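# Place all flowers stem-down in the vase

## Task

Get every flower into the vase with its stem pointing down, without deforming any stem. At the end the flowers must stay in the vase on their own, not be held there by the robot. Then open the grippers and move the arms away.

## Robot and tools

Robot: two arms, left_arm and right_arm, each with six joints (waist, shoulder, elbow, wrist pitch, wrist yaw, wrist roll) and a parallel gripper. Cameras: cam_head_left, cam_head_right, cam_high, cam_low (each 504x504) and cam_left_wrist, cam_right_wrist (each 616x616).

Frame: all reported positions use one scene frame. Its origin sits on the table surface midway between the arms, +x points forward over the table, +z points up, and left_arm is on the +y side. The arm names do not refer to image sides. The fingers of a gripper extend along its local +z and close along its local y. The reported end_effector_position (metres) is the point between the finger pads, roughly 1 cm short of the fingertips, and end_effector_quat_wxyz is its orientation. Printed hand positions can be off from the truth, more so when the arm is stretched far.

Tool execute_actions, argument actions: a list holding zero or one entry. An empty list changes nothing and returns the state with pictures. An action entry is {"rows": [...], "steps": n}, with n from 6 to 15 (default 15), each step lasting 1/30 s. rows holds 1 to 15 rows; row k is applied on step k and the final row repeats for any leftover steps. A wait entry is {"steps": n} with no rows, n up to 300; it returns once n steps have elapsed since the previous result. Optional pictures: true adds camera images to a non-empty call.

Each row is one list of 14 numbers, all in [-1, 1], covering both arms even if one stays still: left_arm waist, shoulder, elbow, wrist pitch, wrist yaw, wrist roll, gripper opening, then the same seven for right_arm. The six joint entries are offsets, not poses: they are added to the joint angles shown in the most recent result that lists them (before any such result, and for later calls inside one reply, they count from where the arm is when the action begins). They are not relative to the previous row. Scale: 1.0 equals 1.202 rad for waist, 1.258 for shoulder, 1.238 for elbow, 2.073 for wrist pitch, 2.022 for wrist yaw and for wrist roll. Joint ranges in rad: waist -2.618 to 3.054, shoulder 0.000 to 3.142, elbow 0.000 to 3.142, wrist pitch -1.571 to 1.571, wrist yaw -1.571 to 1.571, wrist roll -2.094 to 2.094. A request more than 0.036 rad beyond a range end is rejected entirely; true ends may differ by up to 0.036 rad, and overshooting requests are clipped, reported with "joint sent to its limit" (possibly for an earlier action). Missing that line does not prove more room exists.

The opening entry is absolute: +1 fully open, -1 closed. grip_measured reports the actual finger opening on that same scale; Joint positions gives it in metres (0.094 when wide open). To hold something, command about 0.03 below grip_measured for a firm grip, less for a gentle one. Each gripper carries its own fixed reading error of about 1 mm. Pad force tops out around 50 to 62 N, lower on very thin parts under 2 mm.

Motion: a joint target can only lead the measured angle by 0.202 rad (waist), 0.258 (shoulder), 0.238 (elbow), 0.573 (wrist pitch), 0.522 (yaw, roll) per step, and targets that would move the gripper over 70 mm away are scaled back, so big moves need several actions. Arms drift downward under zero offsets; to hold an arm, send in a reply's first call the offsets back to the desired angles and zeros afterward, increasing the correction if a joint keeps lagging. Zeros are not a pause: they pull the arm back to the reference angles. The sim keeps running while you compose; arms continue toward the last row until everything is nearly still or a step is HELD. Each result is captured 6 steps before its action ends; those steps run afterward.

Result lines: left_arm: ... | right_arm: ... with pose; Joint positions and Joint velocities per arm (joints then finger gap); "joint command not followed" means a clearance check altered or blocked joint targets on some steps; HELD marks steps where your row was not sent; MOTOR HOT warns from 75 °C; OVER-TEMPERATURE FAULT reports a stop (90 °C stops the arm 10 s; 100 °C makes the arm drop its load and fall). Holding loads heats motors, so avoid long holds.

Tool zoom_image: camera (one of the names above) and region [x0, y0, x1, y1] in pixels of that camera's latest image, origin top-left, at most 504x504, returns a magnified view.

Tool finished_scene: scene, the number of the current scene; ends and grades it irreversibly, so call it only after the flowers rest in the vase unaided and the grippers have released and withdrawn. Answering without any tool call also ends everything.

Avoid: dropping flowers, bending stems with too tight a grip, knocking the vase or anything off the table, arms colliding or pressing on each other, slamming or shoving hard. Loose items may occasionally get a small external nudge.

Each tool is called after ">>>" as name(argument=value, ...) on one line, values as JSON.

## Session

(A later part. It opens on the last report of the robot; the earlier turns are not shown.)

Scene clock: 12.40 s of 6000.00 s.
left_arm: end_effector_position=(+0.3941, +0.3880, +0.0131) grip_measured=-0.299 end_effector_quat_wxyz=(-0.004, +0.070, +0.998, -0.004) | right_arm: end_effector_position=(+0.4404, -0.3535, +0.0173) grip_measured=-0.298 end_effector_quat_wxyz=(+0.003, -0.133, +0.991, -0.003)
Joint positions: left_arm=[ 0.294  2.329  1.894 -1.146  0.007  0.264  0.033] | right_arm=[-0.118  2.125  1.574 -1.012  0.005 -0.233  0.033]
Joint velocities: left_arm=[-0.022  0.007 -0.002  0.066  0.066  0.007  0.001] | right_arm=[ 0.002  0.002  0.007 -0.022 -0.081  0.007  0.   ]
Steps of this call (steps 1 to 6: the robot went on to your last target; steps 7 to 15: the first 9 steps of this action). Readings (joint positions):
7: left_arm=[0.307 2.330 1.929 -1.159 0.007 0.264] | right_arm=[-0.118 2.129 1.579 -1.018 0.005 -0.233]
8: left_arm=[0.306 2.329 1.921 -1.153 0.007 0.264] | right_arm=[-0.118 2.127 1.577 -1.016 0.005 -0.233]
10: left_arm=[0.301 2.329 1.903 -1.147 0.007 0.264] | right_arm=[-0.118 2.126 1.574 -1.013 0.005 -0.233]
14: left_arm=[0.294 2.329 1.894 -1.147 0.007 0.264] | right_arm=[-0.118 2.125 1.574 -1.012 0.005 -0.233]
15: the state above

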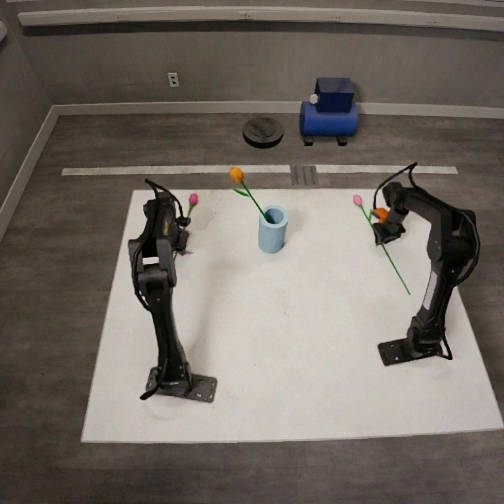

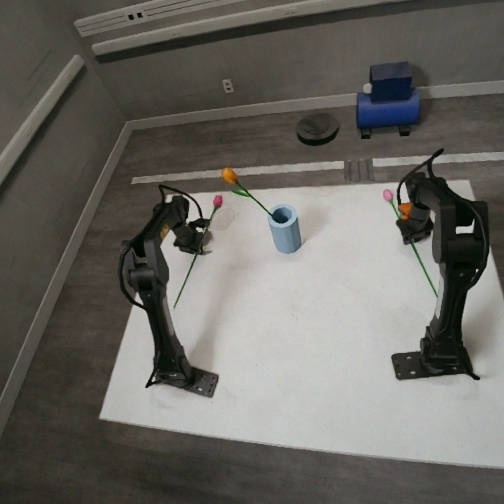

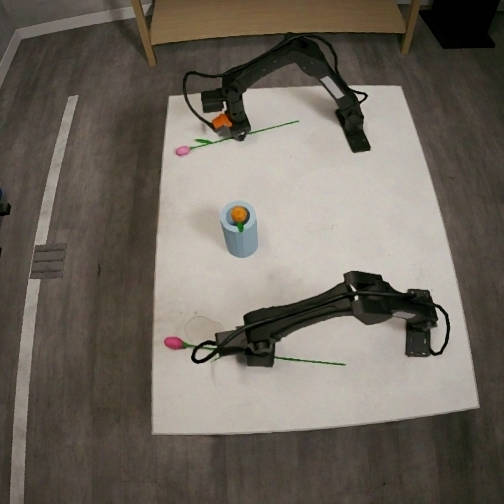

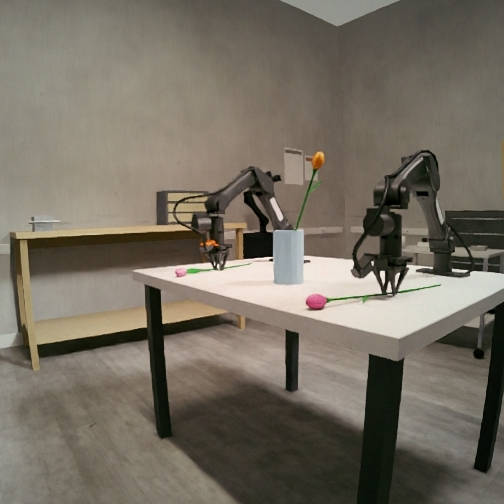

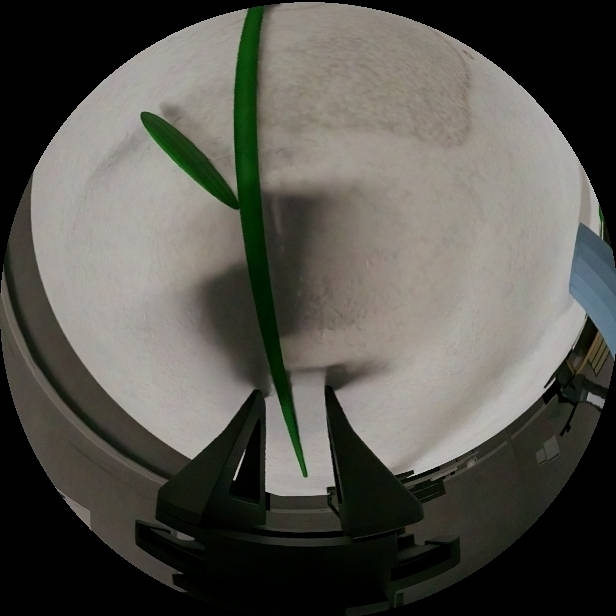

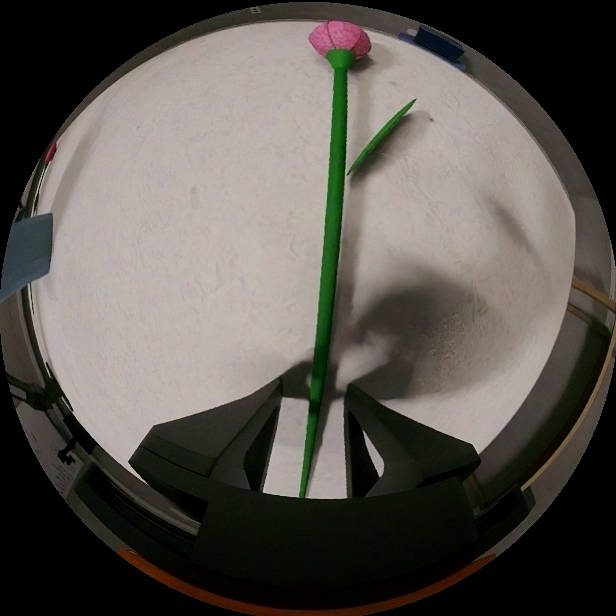

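>>> execute_actions(actions=[{"rows":[[0.014,0,0,0,0,0,-0.35,0,0,0.012,0,0,0,-0.35],[0.014,0,0,0,0,0,-0.4,0,0,0.012,0,0,0,-0.4],[0.014,0,0,0,0,0,-0.45,0,0,0.012,0,0,0,-0.45],[0.014,0,0,0,0,0,-0.5,0,0,0.012,0,0,0,-0.5],[0.014,0,0,0,0,0,-0.55,0,0,0.012,0,0,0,-0.55],[0.014,0,0,0,0,0,-0.6,0,0,0.012,0,0,0,-0.6],[0.014,0,0,0,0,0,-0.65,0,0,0.012,0,0,0,-0.65],[0.014,0,0,0,0,0,-0.7,0,0,0.012,0,0,0,-0.7],[0.014,0,0,0,0,0,-0.74,0,0,0.012,0,0,0,-0.74],[0.014,0,0,0,0,0,-0.78,0,0,0.012,0,0,0,-0.78],[0.014,0,0,0,0,0,-0.81,0,0,0.012,0,0,0,-0.81],[0.014,0,0,0,0,0,-0.84,0,0,0.012,0,0,0,-0.84],[0.014,0,0,0,0,0,-0.86,0,0,0.012,0,0,0,-0.86],[0.014,0,0,0,0,0,-0.88,0,0,0.012,0,0,0,-0.88],[0.014,0,0,0,0,0,-0.9,0,0,0.012,0,0,0,-0.9]],"steps":15}])

>>> execute_actions(actions=[{"steps":12}], pictures=true)

Scene clock: 13.13 s of 6000.00 s.
left_arm: end_effector_position=(+0.3944, +0.3927, +0.0131) grip_measured=-0.721 end_effector_quat_wxyz=(-0.002, +0.065, +0.998, -0.004) | right_arm: end_effector_position=(+0.4408, -0.3535, +0.0178) grip_measured=-0.720 end_effector_quat_wxyz=(+0.004, -0.133, +0.991, -0.003)
Joint positions: left_arm=[ 0.304  2.329  1.894 -1.142  0.007  0.264  0.013] | right_arm=[-0.118  2.125  1.575 -1.013  0.005 -0.233  0.013]
Joint velocities: left_arm=[ 0.012  0.007 -0.002  0.022 -0.051 -0.066 -0.037] | right_arm=[ 0.002 -0.012 -0.022  0.022  0.022 -0.022 -0.036]
Steps of this call (steps 1 to 6: the last 6 steps of your previous action; steps 7 to 13: the robot went on to your last target; steps 14 to 22: the first 9 steps of this action). Readings (joint positions):
14: left_arm=[0.295 2.329 1.894 -1.142 0.007 0.264] | right_arm=[-0.118 2.125 1.575 -1.013 0.005 -0.233]
15: left_arm=[0.296 2.329 1.894 -1.142 0.007 0.264] | right_arm=[-0.118 2.125 1.575 -1.013 0.005 -0.233]
17: left_arm=[0.299 2.329 1.894 -1.142 0.007 0.264] | right_arm=[-0.118 2.125 1.575 -1.013 0.005 -0.233]
21: left_arm=[0.304 2.329 1.894 -1.142 0.007 0.264] | right_arm=[-0.118 2.125 1.575 -1.013 0.005 -0.233]
22: the state above

Scene clock: 13.53 s of 6000.00 s.
left_arm: end_effector_position=(+0.3944, +0.3927, +0.0131) grip_measured=-0.890 end_effector_quat_wxyz=(-0.002, +0.065, +0.998, -0.004) | right_arm: end_effector_position=(+0.4408, -0.3535, +0.0178) grip_measured=-0.892 end_effector_quat_wxyz=(+0.004, -0.133, +0.991, -0.003)
Joint positions: left_arm=[ 0.304  2.329  1.894 -1.142  0.007  0.264  0.005] | right_arm=[-0.118  2.125  1.575 -1.013  0.005 -0.233  0.005]
Joint velocities: left_arm=[-0.012 -0.002  0.002 -0.022 -0.007  0.051 -0.001] | right_arm=[-0.012 -0.002 -0.002 -0.081  0.007 -0.037  0.   ]
Kept back: nothing.
Steps of this call (steps 1 to 6: the last 6 steps of your previous action; steps 7 to 12: the robot went on to your last target). Readings (joint positions):
1: left_arm=[0.304 2.329 1.894 -1.142 0.007 0.264] | right_arm=[-0.118 2.125 1.575 -1.013 0.005 -0.233]
2: left_arm=[0.304 2.329 1.894 -1.142 0.007 0.264] | right_arm=[-0.118 2.125 1.575 -1.013 0.005 -0.233]
4: left_arm=[0.304 2.329 1.894 -1.142 0.007 0.264] | right_arm=[-0.118 2.125 1.575 -1.013 0.005 -0.233]
8: left_arm=[0.304 2.329 1.894 -1.142 0.007 0.264] | right_arm=[-0.118 2.125 1.575 -1.013 0.005 -0.233]
12: the state above

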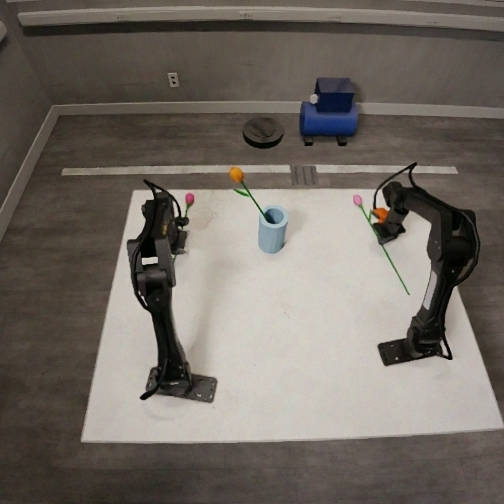

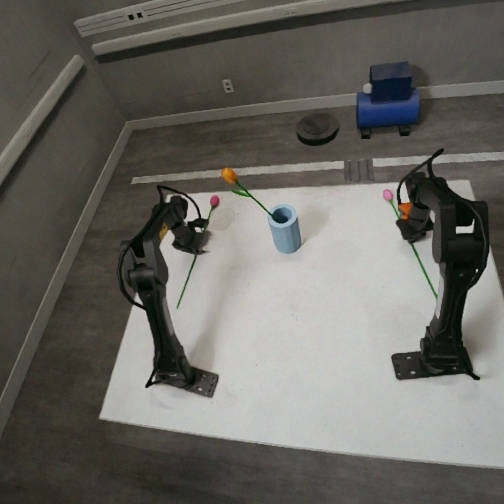

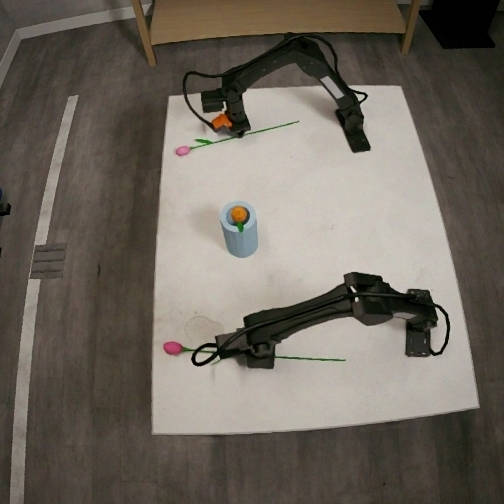

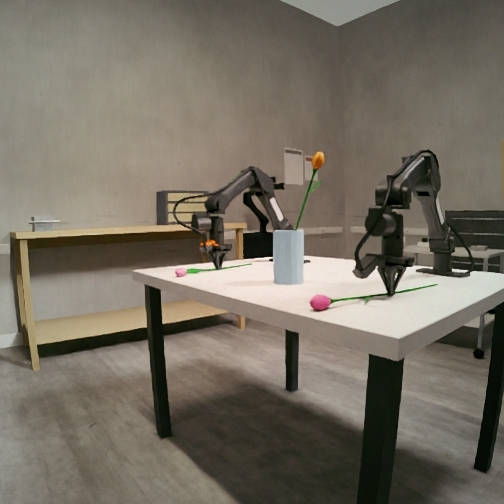

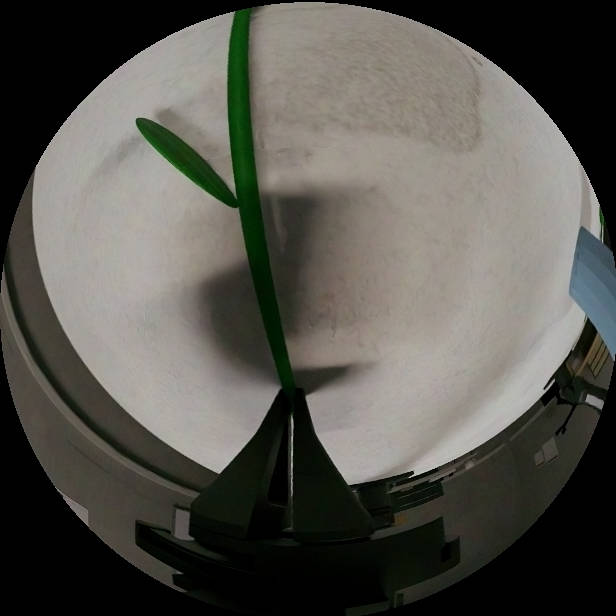

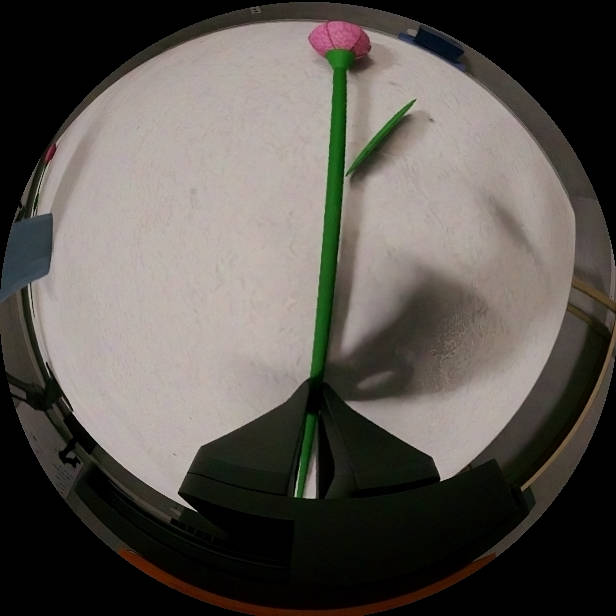

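>>> execute_actions(actions=[{"rows":[[0,0,0,0,0,0,-0.8,0,0,0,0,0,0,-0.91],[0,0,0,0,0,-0.055,-0.75,0,0,0,0,0,0,-0.92],[0,0,0,0,0,-0.055,-0.75,0,0,0,0,0,0,-0.92],[0,0,0,0,0,-0.055,-0.75,0,0,0,0,0,0,-0.92],[0,0,0,0,0,-0.055,-0.75,0,0,0,0,0,0,-0.92],[0,0,0,0,0,-0.055,-0.75,0,0,0,0,0,0,-0.92],[0,0,0,0,0,-0.055,-0.75,0,0,0,0,0,0,-0.92],[0,0,0,0,0,-0.055,-0.78,0,0,0,0,0,0,-0.92],[0,0,0,0,0,-0.055,-0.81,0,0,0,0,0,0,-0.92],[0,0,0,0,0,-0.055,-0.84,0,0,0,0,0,0,-0.92],[0,0,0,0,0,-0.055,-0.86,0,0,0,0,0,0,-0.92],[0,0,0,0,0,-0.055,-0.88,0,0,0,0,0,0,-0.92],[0,0,0,0,0,-0.055,-0.9,0,0,0,0,0,0,-0.92],[0,0,0,0,0,-0.055,-0.92,0,0,0,0,0,0,-0.92]],"steps":15}])

>>> execute_actions(actions=[{"rows":[[0,-0.02,0,0,0,0,-0.92,0,-0.02,0,0,0,0,-0.92],[0,-0.03,0.01,0,0,0,-0.92,0,-0.03,0.01,0,0,0,-0.92],[0,-0.04,0.02,-0.01,0,0,-0.92,0,-0.04,0.02,-0.01,0,0,-0.92],[0,-0.05,0.03,-0.02,0,0,-0.92,0,-0.05,0.03,-0.02,0,0,-0.92],[0,-0.06,0.04,-0.03,0,0,-0.92,0,-0.06,0.04,-0.03,0,0,-0.92],[0,-0.07,0.05,-0.04,0,0,-0.92,0,-0.07,0.05,-0.04,0,0,-0.92],[0,-0.08,0.06,-0.05,0,0,-0.92,0,-0.08,0.06,-0.05,0,0,-0.92],[0,-0.09,0.07,-0.06,0,0,-0.92,0,-0.09,0.07,-0.06,0,0,-0.92],[0,-0.1,0.08,-0.07,0,0,-0.92,0,-0.1,0.08,-0.07,0,0,-0.92]],"steps":15}])

>>> execute_actions(actions=[{"steps":8}], pictures=true)

Scene clock: 14.43 s of 6000.00 s.
left_arm: end_effector_position=(+0.3944, +0.3927, +0.0131) grip_measured=-0.797 end_effector_quat_wxyz=(-0.003, +0.022, +1.000, -0.004) | right_arm: end_effector_position=(+0.4408, -0.3535, +0.0178) grip_measured=-0.906 end_effector_quat_wxyz=(+0.004, -0.133, +0.991, -0.003)
Joint positions: left_arm=[ 0.304  2.329  1.894 -1.142  0.007  0.177  0.01 ] | right_arm=[-0.118  2.125  1.575 -1.013  0.005 -0.233  0.004]
Joint velocities: left_arm=[-0.017 -0.022  0.012 -0.051 -0.037 -0.095 -0.023] | right_arm=[ 0.007 -0.002 -0.022  0.037  0.051  0.022  0.   ]
Steps of this call (steps 1 to 15: the robot went on to your last target; steps 16 to 18: nothing new was sent; steps 19 to 27: the first 9 steps of this action). Readings (joint positions):
19: left_arm=[0.304 2.329 1.894 -1.142 0.007 0.264] | right_arm=[-0.118 2.125 1.575 -1.013 0.005 -0.233]
20: left_arm=[0.304 2.329 1.894 -1.142 0.007 0.247] | right_arm=[-0.118 2.125 1.575 -1.013 0.005 -0.233]
22: left_arm=[0.304 2.329 1.894 -1.142 0.007 0.215] | right_arm=[-0.118 2.125 1.575 -1.013 0.005 -0.233]
26: left_arm=[0.304 2.329 1.894 -1.142 0.007 0.182] | right_arm=[-0.118 2.125 1.575 -1.013 0.005 -0.233]
27: the state above

Scene clock: 14.93 s of 6000.00 s.
left_arm: end_effector_position=(+0.3944, +0.3927, +0.0496) grip_measured=-0.904 end_effector_quat_wxyz=(+0.014, +0.015, +1.000, -0.002) | right_arm: end_effector_position=(+0.4425, -0.3535, +0.0510) grip_measured=-0.906 end_effector_quat_wxyz=(+0.020, -0.133, +0.991, -0.004)
Joint positions: left_arm=[ 0.304  2.268  1.936 -1.212  0.007  0.164  0.005] | right_arm=[-0.118  2.067  1.621 -1.084  0.005 -0.233  0.004]
Joint velocities: left_arm=[-0.012 -0.442  0.383 -0.476 -0.037  0.007  0.001] | right_arm=[-0.007 -0.442  0.364 -0.462 -0.007  0.066 -0.   ]
Steps of this call (steps 1 to 6: the last 6 steps of your previous action; steps 7 to 15: the first 9 steps of this action, its rows measured from where the robot was after step 6). Readings (joint positions):
6: left_arm=[0.304 2.329 1.894 -1.142 0.007 0.164] | right_arm=[-0.118 2.125 1.575 -1.013 0.005 -0.233]
7: left_arm=[0.304 2.329 1.894 -1.142 0.007 0.164] | right_arm=[-0.118 2.124 1.575 -1.013 0.005 -0.233]
8: left_arm=[0.304 2.328 1.894 -1.142 0.007 0.164] | right_arm=[-0.118 2.124 1.575 -1.013 0.005 -0.233]
10: left_arm=[0.304 2.321 1.894 -1.146 0.007 0.164] | right_arm=[-0.118 2.118 1.577 -1.018 0.005 -0.233]
14: left_arm=[0.304 2.282 1.923 -1.196 0.007 0.164] | right_arm=[-0.118 2.081 1.608 -1.068 0.005 -0.233]
15: the state above

Scene clock: 15.20 s of 6000.00 s.
left_arm: end_effector_position=(+0.3977, +0.3931, +0.0887) grip_measured=-0.904 end_effector_quat_wxyz=(+0.046, +0.015, +0.999, +0.003) | right_arm: end_effector_position=(+0.4454, -0.3534, +0.0839) grip_measured=-0.906 end_effector_quat_wxyz=(+0.047, -0.133, +0.990, -0.007)
Joint positions: left_arm=[ 0.304  2.202  1.979 -1.256  0.007  0.164  0.005] | right_arm=[-0.118  2.007  1.662 -1.131  0.005 -0.233  0.004]
Joint velocities: left_arm=[ 0.007  0.017 -0.012 -0.168  0.051  0.022  0.001] | right_arm=[-0.012 -0.012  0.027 -0.154  0.051  0.066  0.   ]
Kept back: nothing.
Steps of this call (steps 1 to 6: the last 6 steps of your previous action; steps 7 to 8: the robot went on to your last target). Readings (joint positions):
1: left_arm=[0.304 2.253 1.948 -1.224 0.007 0.164] | right_arm=[-0.118 2.052 1.633 -1.097 0.005 -0.233]
2: left_arm=[0.304 2.238 1.958 -1.233 0.007 0.164] | right_arm=[-0.118 2.038 1.643 -1.105 0.005 -0.233]
4: left_arm=[0.304 2.214 1.972 -1.244 0.007 0.164] | right_arm=[-0.118 2.015 1.657 -1.116 0.005 -0.233]
8: the state above

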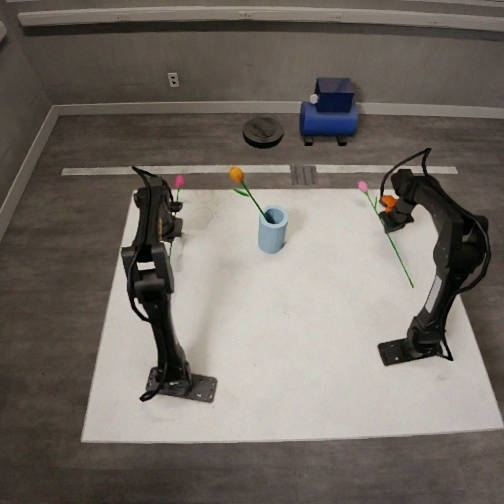

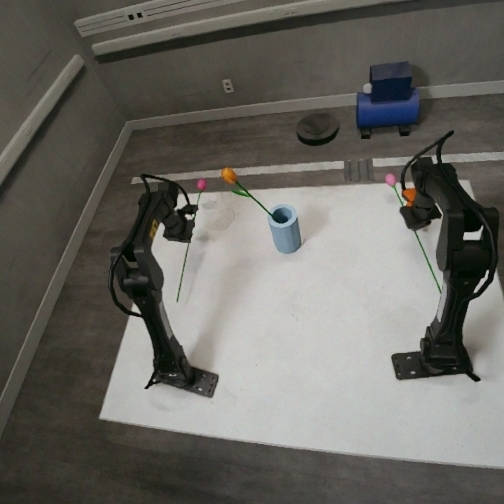

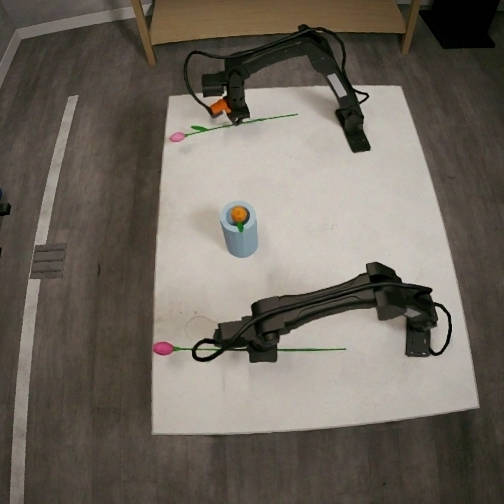

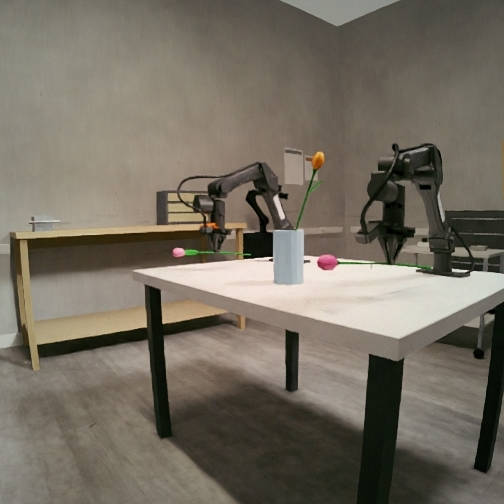

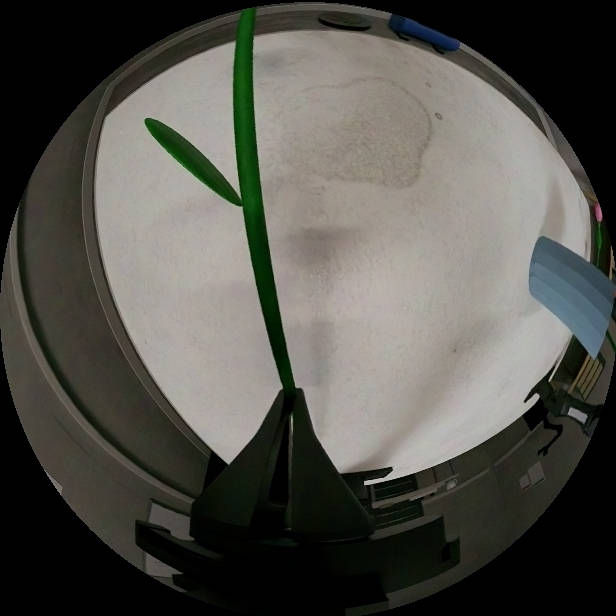

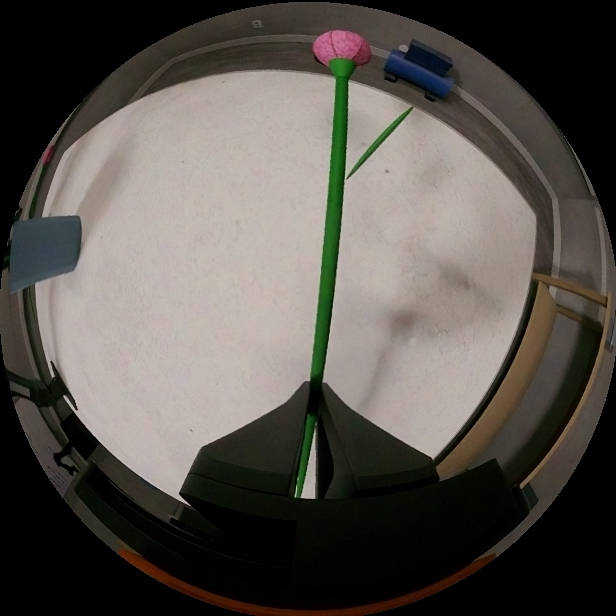

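>>> execute_actions(actions=[{"rows":[[0,-0.02,0,0,0,0,-0.935,0,-0.01,0.01,0,0,0,-0.935],[0,-0.045,-0.01,0,0,-0.01,-0.935,0,-0.02,0.015,0,0,0.01,-0.935],[0,-0.07,-0.02,0,0,-0.02,-0.935,0,-0.032,0.022,0,0,0.02,-0.935],[0,-0.095,-0.03,0,0,-0.03,-0.935,0,-0.044,0.03,0,0,0.03,-0.935],[0,-0.12,-0.045,0.01,0,-0.04,-0.935,0,-0.056,0.038,0.01,0,0.04,-0.935],[0,-0.145,-0.06,0.02,0,-0.05,-0.935,0,-0.068,0.046,0.02,0,0.05,-0.935],[0,-0.17,-0.075,0.03,0,-0.06,-0.935,0,-0.08,0.054,0.03,0,0.06,-0.935],[0,-0.195,-0.09,0.045,0,-0.07,-0.935,0,-0.092,0.062,0.045,0,0.07,-0.935],[0,-0.22,-0.105,0.06,0,-0.08,-0.935,0,-0.104,0.07,0.06,0,0.08,-0.935],[0,-0.24,-0.12,0.08,0,-0.085,-0.935,0,-0.116,0.078,0.08,0,0.09,-0.935],[0,-0.26,-0.135,0.1,0,-0.085,-0.935,0,-0.128,0.085,0.1,0,0.1,-0.935],[0,-0.28,-0.15,0.12,0,-0.085,-0.935,0,-0.138,0.09,0.12,0,0.11,-0.935],[0,-0.295,-0.16,0.14,0,-0.085,-0.935,0,-0.146,0.095,0.14,0,0.12,-0.935],[0,-0.305,-0.17,0.16,0,-0.085,-0.935,0,-0.152,0.097,0.16,0,0.12,-0.935],[0,-0.305,-0.174,0.18,0,-0.085,-0.935,0,-0.152,0.097,0.18,0,0.12,-0.935]],"steps":15}])

>>> execute_actions(actions=[{"rows":[[0,-0.02,0,0.05,0,0,-0.935,0.01,-0.01,0.01,0.05,0,0,-0.935],[0,-0.02,0,0.08,0,0,-0.935,0.02,-0.01,0.01,0.08,0,0,-0.935],[0,-0.02,0,0.11,0,0,-0.935,0.03,-0.01,0.01,0.11,0,0,-0.935],[0,-0.02,0,0.14,0,0,-0.935,0.04,-0.01,0.01,0.14,0,0,-0.935],[0,-0.02,0,0.17,0,0,-0.935,0.05,-0.01,0.01,0.17,0,0,-0.935],[0,-0.02,0,0.2,0,0,-0.935,0.07,-0.01,0.01,0.2,0,0,-0.935],[0,-0.02,0,0.23,0,0,-0.935,0.09,-0.01,0.01,0.23,0,0,-0.935],[0,-0.02,0,0.26,0,0,-0.935,0.11,-0.01,0.01,0.26,0,0,-0.935],[0,-0.02,0,0.29,0,0,-0.935,0.13,-0.01,0.01,0.29,0,0,-0.935],[0,-0.02,0,0.32,0,0,-0.935,0.15,-0.01,0.01,0.32,0,0,-0.935],[0,-0.02,0,0.35,0,0,-0.935,0.18,-0.01,0.01,0.35,0,0,-0.935],[0,-0.02,0,0.38,0,0,-0.935,0.21,-0.01,0.01,0.38,0,0,-0.935],[0,-0.02,0,0.41,0,0,-0.935,0.24,-0.01,0.01,0.41,0,0,-0.935],[0,-0.02,0,0.44,0,0,-0.935,0.27,-0.01,0.01,0.43,0,0,-0.935],[0,-0.02,0,0.48,0,0,-0.935,0.3,-0.01,0.01,0.44,0,0,-0.935]],"steps":15}])

>>> execute_actions(actions=[{"steps":18}], pictures=true)

Scene clock: 16.50 s of 6000.00 s.
left_arm: end_effector_position=(+0.3830, +0.3911, +0.1401) grip_measured=-0.912 end_effector_quat_wxyz=(+0.103, -0.027, +0.994, +0.007) | right_arm: end_effector_position=(+0.4600, -0.3528, +0.1144) grip_measured=-0.916 end_effector_quat_wxyz=(+0.100, -0.091, +0.991, -0.008)
Joint positions: left_arm=[ 0.304  2.018  1.883 -1.229  0.007  0.078  0.004] | right_arm=[-0.118  1.954  1.692 -1.108  0.005 -0.148  0.004]
Joint velocities: left_arm=[ 0.007 -1.092 -0.408  0.535 -0.051 -0.388 -0.   ] | right_arm=[-0.012 -0.457  0.339  0.505  0.051  0.52  -0.   ]
Steps of this call (steps 1 to 30: the robot went on to your last target; steps 31 to 39: the first 9 steps of this action). Readings (joint positions):
31: left_arm=[0.304 2.202 1.979 -1.273 0.007 0.164] | right_arm=[-0.118 2.007 1.662 -1.147 0.005 -0.233]
32: left_arm=[0.304 2.199 1.979 -1.273 0.007 0.162] | right_arm=[-0.118 2.007 1.662 -1.147 0.005 -0.231]
34: left_arm=[0.304 2.176 1.963 -1.268 0.007 0.148] | right_arm=[-0.118 2.005 1.662 -1.147 0.005 -0.217]
38: left_arm=[0.304 2.055 1.899 -1.245 0.007 0.094] | right_arm=[-0.118 1.970 1.682 -1.124 0.005 -0.165]
39: the state above

Scene clock: 17.00 s of 6000.00 s.
left_arm: end_effector_position=(+0.4625, +0.4019, +0.2688) grip_measured=-0.912 end_effector_quat_wxyz=(+0.412, -0.051, +0.909, +0.028) | right_arm: end_effector_position=(+0.5727, -0.2992, +0.2662) grip_measured=-0.916 end_effector_quat_wxyz=(+0.447, -0.076, +0.891, +0.014)
Joint positions: left_arm=[ 0.304  1.814  1.804 -0.709  0.007  0.019  0.004] | right_arm=[-0.024  1.838  1.765 -0.571  0.009 -0.046  0.004]
Joint velocities: left_arm=[-0.002 -0.022  0.002  1.59   0.007  0.037 -0.001] | right_arm=[ 0.686  0.032  0.012  1.59  -0.081 -0.022  0.   ]
Steps of this call (steps 1 to 6: the last 6 steps of your previous action; steps 7 to 15: the first 9 steps of this action, its rows measured from where the robot was after step 6). Readings (joint positions):
6: left_arm=[0.304 1.833 1.805 -1.055 0.007 0.020] | right_arm=[-0.118 1.846 1.756 -0.923 0.005 -0.048]
7: left_arm=[0.304 1.822 1.804 -1.032 0.007 0.019] | right_arm=[-0.118 1.836 1.762 -0.893 0.005 -0.046]
8: left_arm=[0.304 1.816 1.804 -1.010 0.007 0.019] | right_arm=[-0.117 1.829 1.765 -0.865 0.005 -0.046]
10: left_arm=[0.304 1.814 1.804 -0.947 0.007 0.019] | right_arm=[-0.107 1.827 1.765 -0.800 0.006 -0.046]
14: left_arm=[0.304 1.814 1.804 -0.765 0.007 0.019] | right_arm=[-0.047 1.837 1.765 -0.624 0.009 -0.046]
15: the state above

Scene clock: 17.60 s of 6000.00 s.
left_arm: end_effector_position=(+0.5223, +0.4100, +0.4072) grip_measured=-0.912 end_effector_quat_wxyz=(+0.669, -0.040, +0.741, +0.049) | right_arm: end_effector_position=(+0.5788, -0.1384, +0.3866) grip_measured=-0.916 end_effector_quat_wxyz=(+0.655, -0.166, +0.728, +0.118)
Joint positions: left_arm=[ 0.304  1.814  1.804 -0.092  0.007  0.019  0.004] | right_arm=[ 0.247  1.838  1.765 -0.042 -0.003 -0.046  0.004]
Joint velocities: left_arm=[-0.012 -0.007 -0.007  0.11  -0.066  0.022 -0.001] | right_arm=[-0.051  0.007 -0.012  0.007  0.168 -0.007 -0.002]
Kept back: nothing.
Steps of this call (steps 1 to 6: the last 6 steps of your previous action; steps 7 to 18: the robot went on to your last target). Readings (joint positions):
1: left_arm=[0.304 1.814 1.804 -0.654 0.007 0.019] | right_arm=[0.002 1.838 1.765 -0.516 0.009 -0.046]
2: left_arm=[0.304 1.814 1.804 -0.597 0.007 0.019] | right_arm=[0.030 1.838 1.765 -0.460 0.010 -0.046]
4: left_arm=[0.304 1.814 1.804 -0.477 0.007 0.019] | right_arm=[0.091 1.838 1.765 -0.352 0.010 -0.046]
8: left_arm=[0.304 1.814 1.804 -0.247 0.007 0.019] | right_arm=[0.221 1.838 1.765 -0.168 0.007 -0.046]
18: the state above

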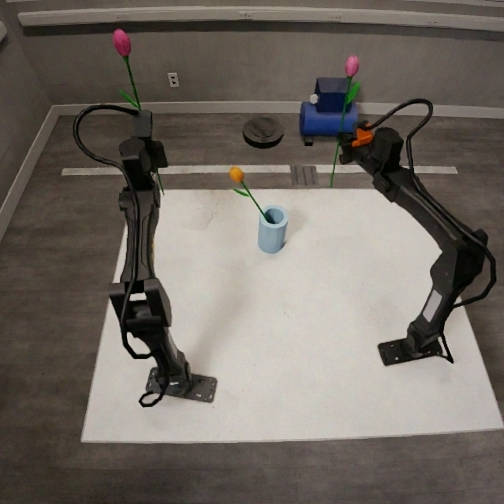

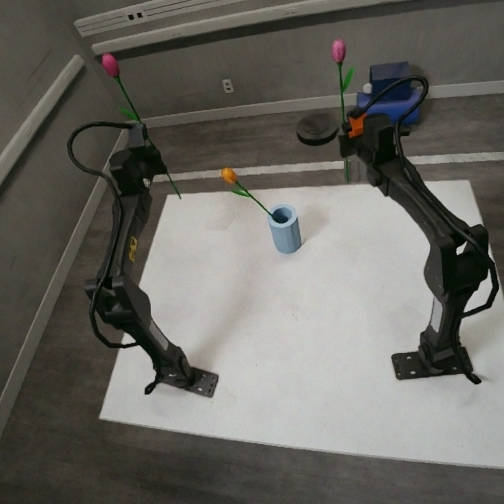

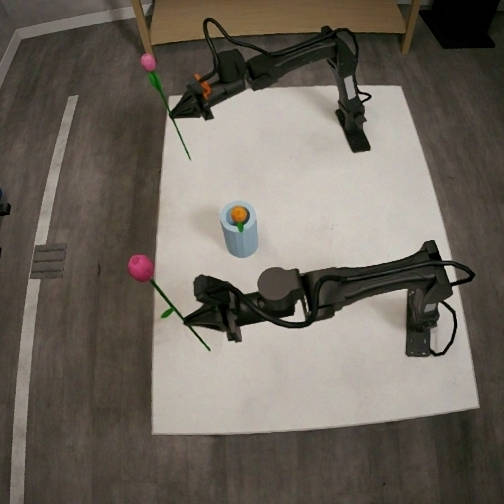

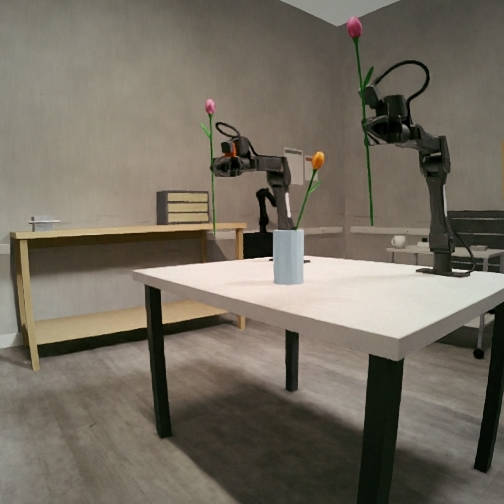

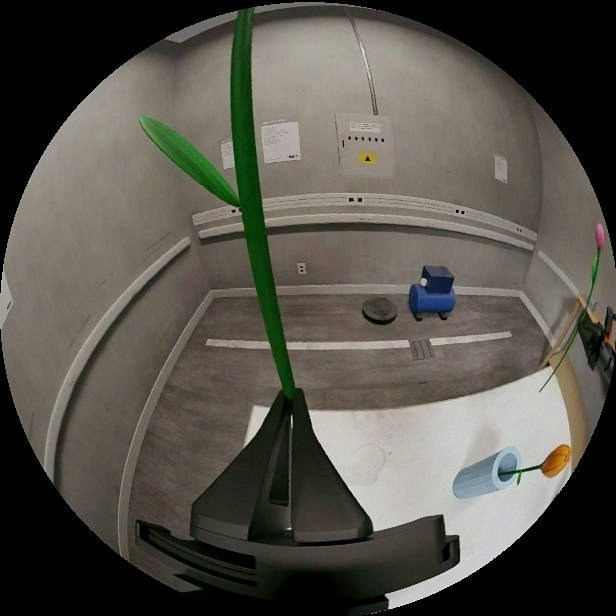

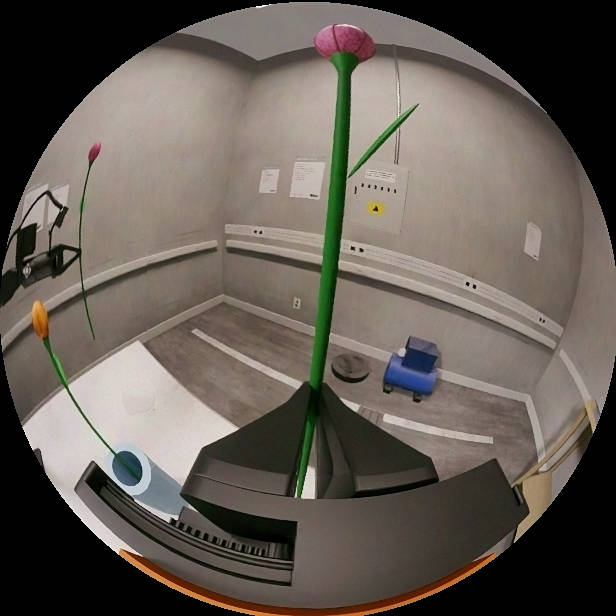

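>>> execute_actions(actions=[{"rows":[[0,0,0,0,0,0,-0.935,0.01,0,0.02,0,0,0.01,-0.935],[0,0,0,0,0,0,-0.935,0.02,0,0.04,0,0,0.02,-0.935],[0,0,0,0,0,0,-0.935,0.04,0.005,0.06,0,0,0.03,-0.935],[0,0,0,0,0,0,-0.935,0.065,0.01,0.08,0,0,0.03,-0.935],[0,0,0,0,0,0,-0.935,0.09,0.015,0.1,0,0,0.03,-0.935],[0,0,0,0,0,0,-0.935,0.12,0.018,0.115,0.01,0,0.03,-0.935],[0,0,0,0,0,0,-0.935,0.15,0.018,0.115,0.01,0,0.03,-0.935],[0,0,0,0,0,0,-0.935,0.18,0.018,0.115,0.01,0,0.03,-0.935],[0,0,0,0,0,0,-0.935,0.21,0.018,0.115,0.01,0,0.03,-0.935],[0,0,0,0,0,0,-0.935,0.24,0.018,0.115,0.01,0,0.03,-0.935],[0,0,0,0,0,0,-0.935,0.27,0.018,0.115,0.01,0,0.03,-0.935],[0,0,0,0,0,0,-0.935,0.3,0.018,0.115,0.01,0,0.03,-0.935],[0,0,0,0,0,0,-0.935,0.325,0.018,0.115,0.01,0,0.03,-0.935],[0,0,0,0,0,0,-0.935,0.345,0.018,0.115,0.01,0,0.03,-0.935],[0,0,0,0,0,0,-0.935,0.36,0.018,0.115,0.01,0,0.03,-0.935]],"steps":15}])

>>> execute_actions(actions=[{"steps":18}], pictures=true)

Scene clock: 18.70 s of 6000.00 s.
left_arm: end_effector_position=(+0.5226, +0.4100, +0.4101) grip_measured=-0.912 end_effector_quat_wxyz=(+0.673, -0.040, +0.737, +0.049) | right_arm: end_effector_position=(+0.5406, -0.0562, +0.4264) grip_measured=-0.916 end_effector_quat_wxyz=(+0.671, -0.195, +0.690, +0.187)
Joint positions: left_arm=[ 0.304  1.814  1.804 -0.08   0.007  0.019  0.004] | right_arm=[ 0.405  1.865  1.875 -0.039  0.01  -0.003  0.004]
Joint velocities: left_arm=[-0.002  0.002  0.007 -0.051 -0.066  0.007 -0.001] | right_arm=[1.145 0.027 0.222 0.125 0.051 0.051 0.   ]
Steps of this call (steps 1 to 24: the robot went on to your last target; steps 25 to 33: the first 9 steps of this action). Readings (joint positions):
25: left_arm=[0.304 1.814 1.804 -0.080 0.007 0.019] | right_arm=[0.246 1.838 1.765 -0.033 -0.001 -0.045]
26: left_arm=[0.304 1.814 1.804 -0.080 0.007 0.019] | right_arm=[0.248 1.839 1.769 -0.036 -0.001 -0.039]
28: left_arm=[0.304 1.814 1.804 -0.080 0.007 0.019] | right_arm=[0.263 1.848 1.795 -0.046 0.002 -0.023]
32: left_arm=[0.304 1.814 1.804 -0.080 0.007 0.019] | right_arm=[0.366 1.865 1.867 -0.043 0.010 -0.005]
33: the state above

Scene clock: 19.30 s of 6000.00 s.
left_arm: end_effector_position=(+0.5226, +0.4100, +0.4101) grip_measured=-0.912 end_effector_quat_wxyz=(+0.673, -0.040, +0.737, +0.049) | right_arm: end_effector_position=(+0.4338, +0.0705, +0.4331) grip_measured=-0.916 end_effector_quat_wxyz=(+0.641, -0.289, +0.650, +0.290)
Joint positions: left_arm=[ 0.304  1.814  1.804 -0.08   0.007  0.019  0.004] | right_arm=[ 0.682  1.865  1.885 -0.031 -0.009  0.006  0.004]
Joint velocities: left_arm=[-0.012 -0.017 -0.007  0.066 -0.022 -0.037 -0.001] | right_arm=[-0.007  0.012  0.002  0.037 -0.022  0.037  0.   ]
Kept back: nothing.
Steps of this call (steps 1 to 6: the last 6 steps of your previous action; steps 7 to 18: the robot went on to your last target). Readings (joint positions):
1: left_arm=[0.304 1.814 1.804 -0.080 0.007 0.019] | right_arm=[0.447 1.865 1.881 -0.035 0.010 -0.001]
2: left_arm=[0.304 1.814 1.804 -0.080 0.007 0.019] | right_arm=[0.491 1.865 1.884 -0.032 0.009 0.001]
4: left_arm=[0.304 1.814 1.804 -0.080 0.007 0.019] | right_arm=[0.578 1.865 1.885 -0.031 0.006 0.002]
8: left_arm=[0.304 1.814 1.804 -0.080 0.007 0.019] | right_arm=[0.700 1.865 1.885 -0.031 -0.011 0.003]
18: the state above

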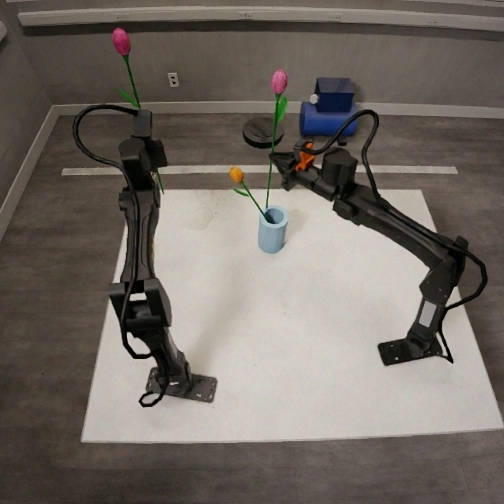

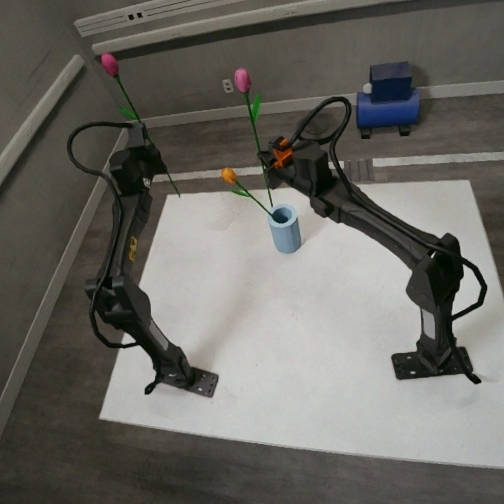

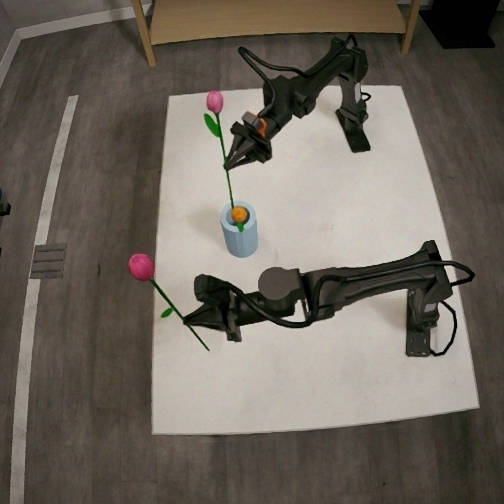

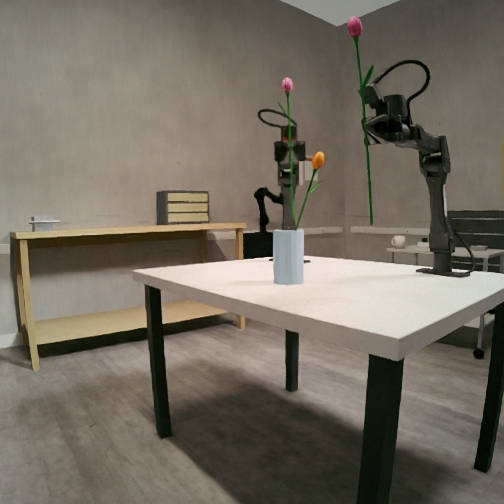

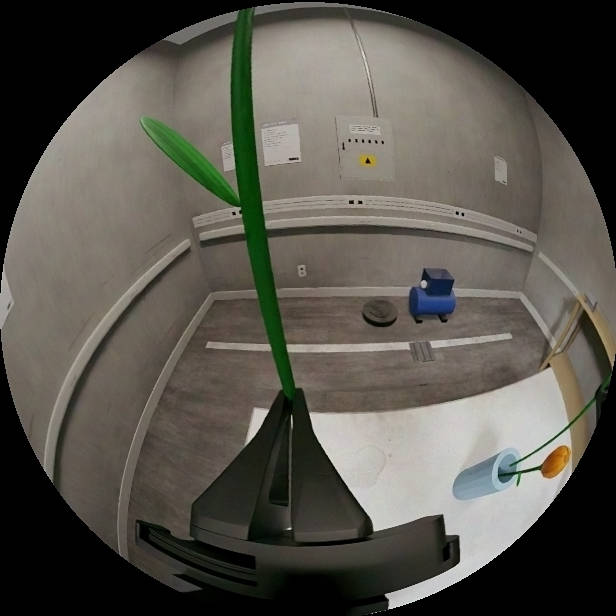

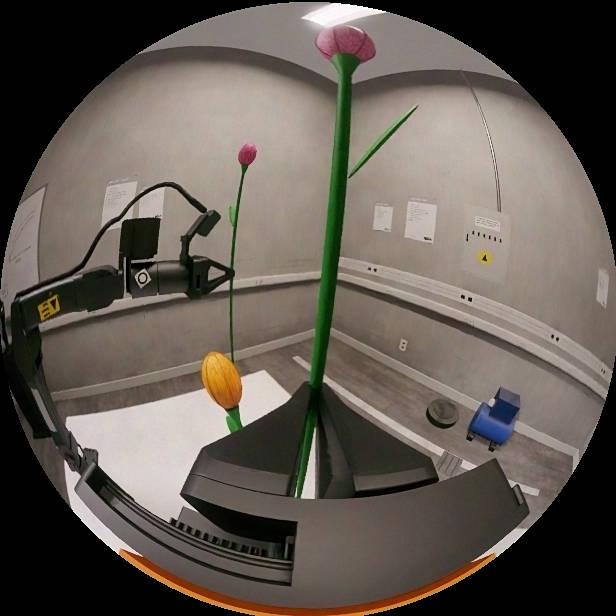

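>>> zoom_image(camera="cam_head_left", region=[220,140,330,260])

>>> zoom_image(camera="cam_low", region=[240,140,350,290])

>>> zoom_image(camera="cam_high", region=[190,150,290,265])

Region (220, 140, 330, 260) of cam_head_left's 504x504 image, scaled by 4.200, with more detail than that image has; it fills the left 462 columns of this view, and the rest is white.

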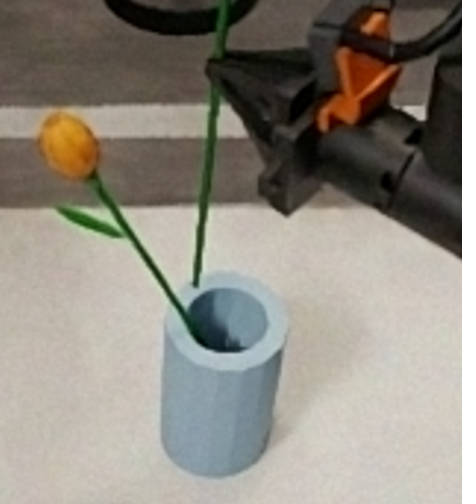

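Region (240, 140, 350, 290) of cam_low's 504x504 image, scaled by 3.360, with more detail than that image has; it fills the left 370 columns of this view, and the rest is white.

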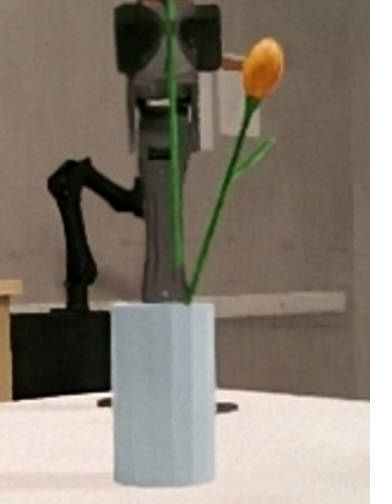

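Region (190, 150, 290, 265) of cam_high's 504x504 image, scaled by 4.383, with more detail than that image has; it fills the left 438 columns of this view, and the rest is white.

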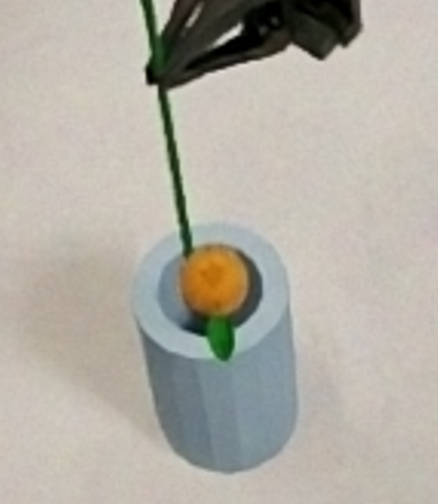

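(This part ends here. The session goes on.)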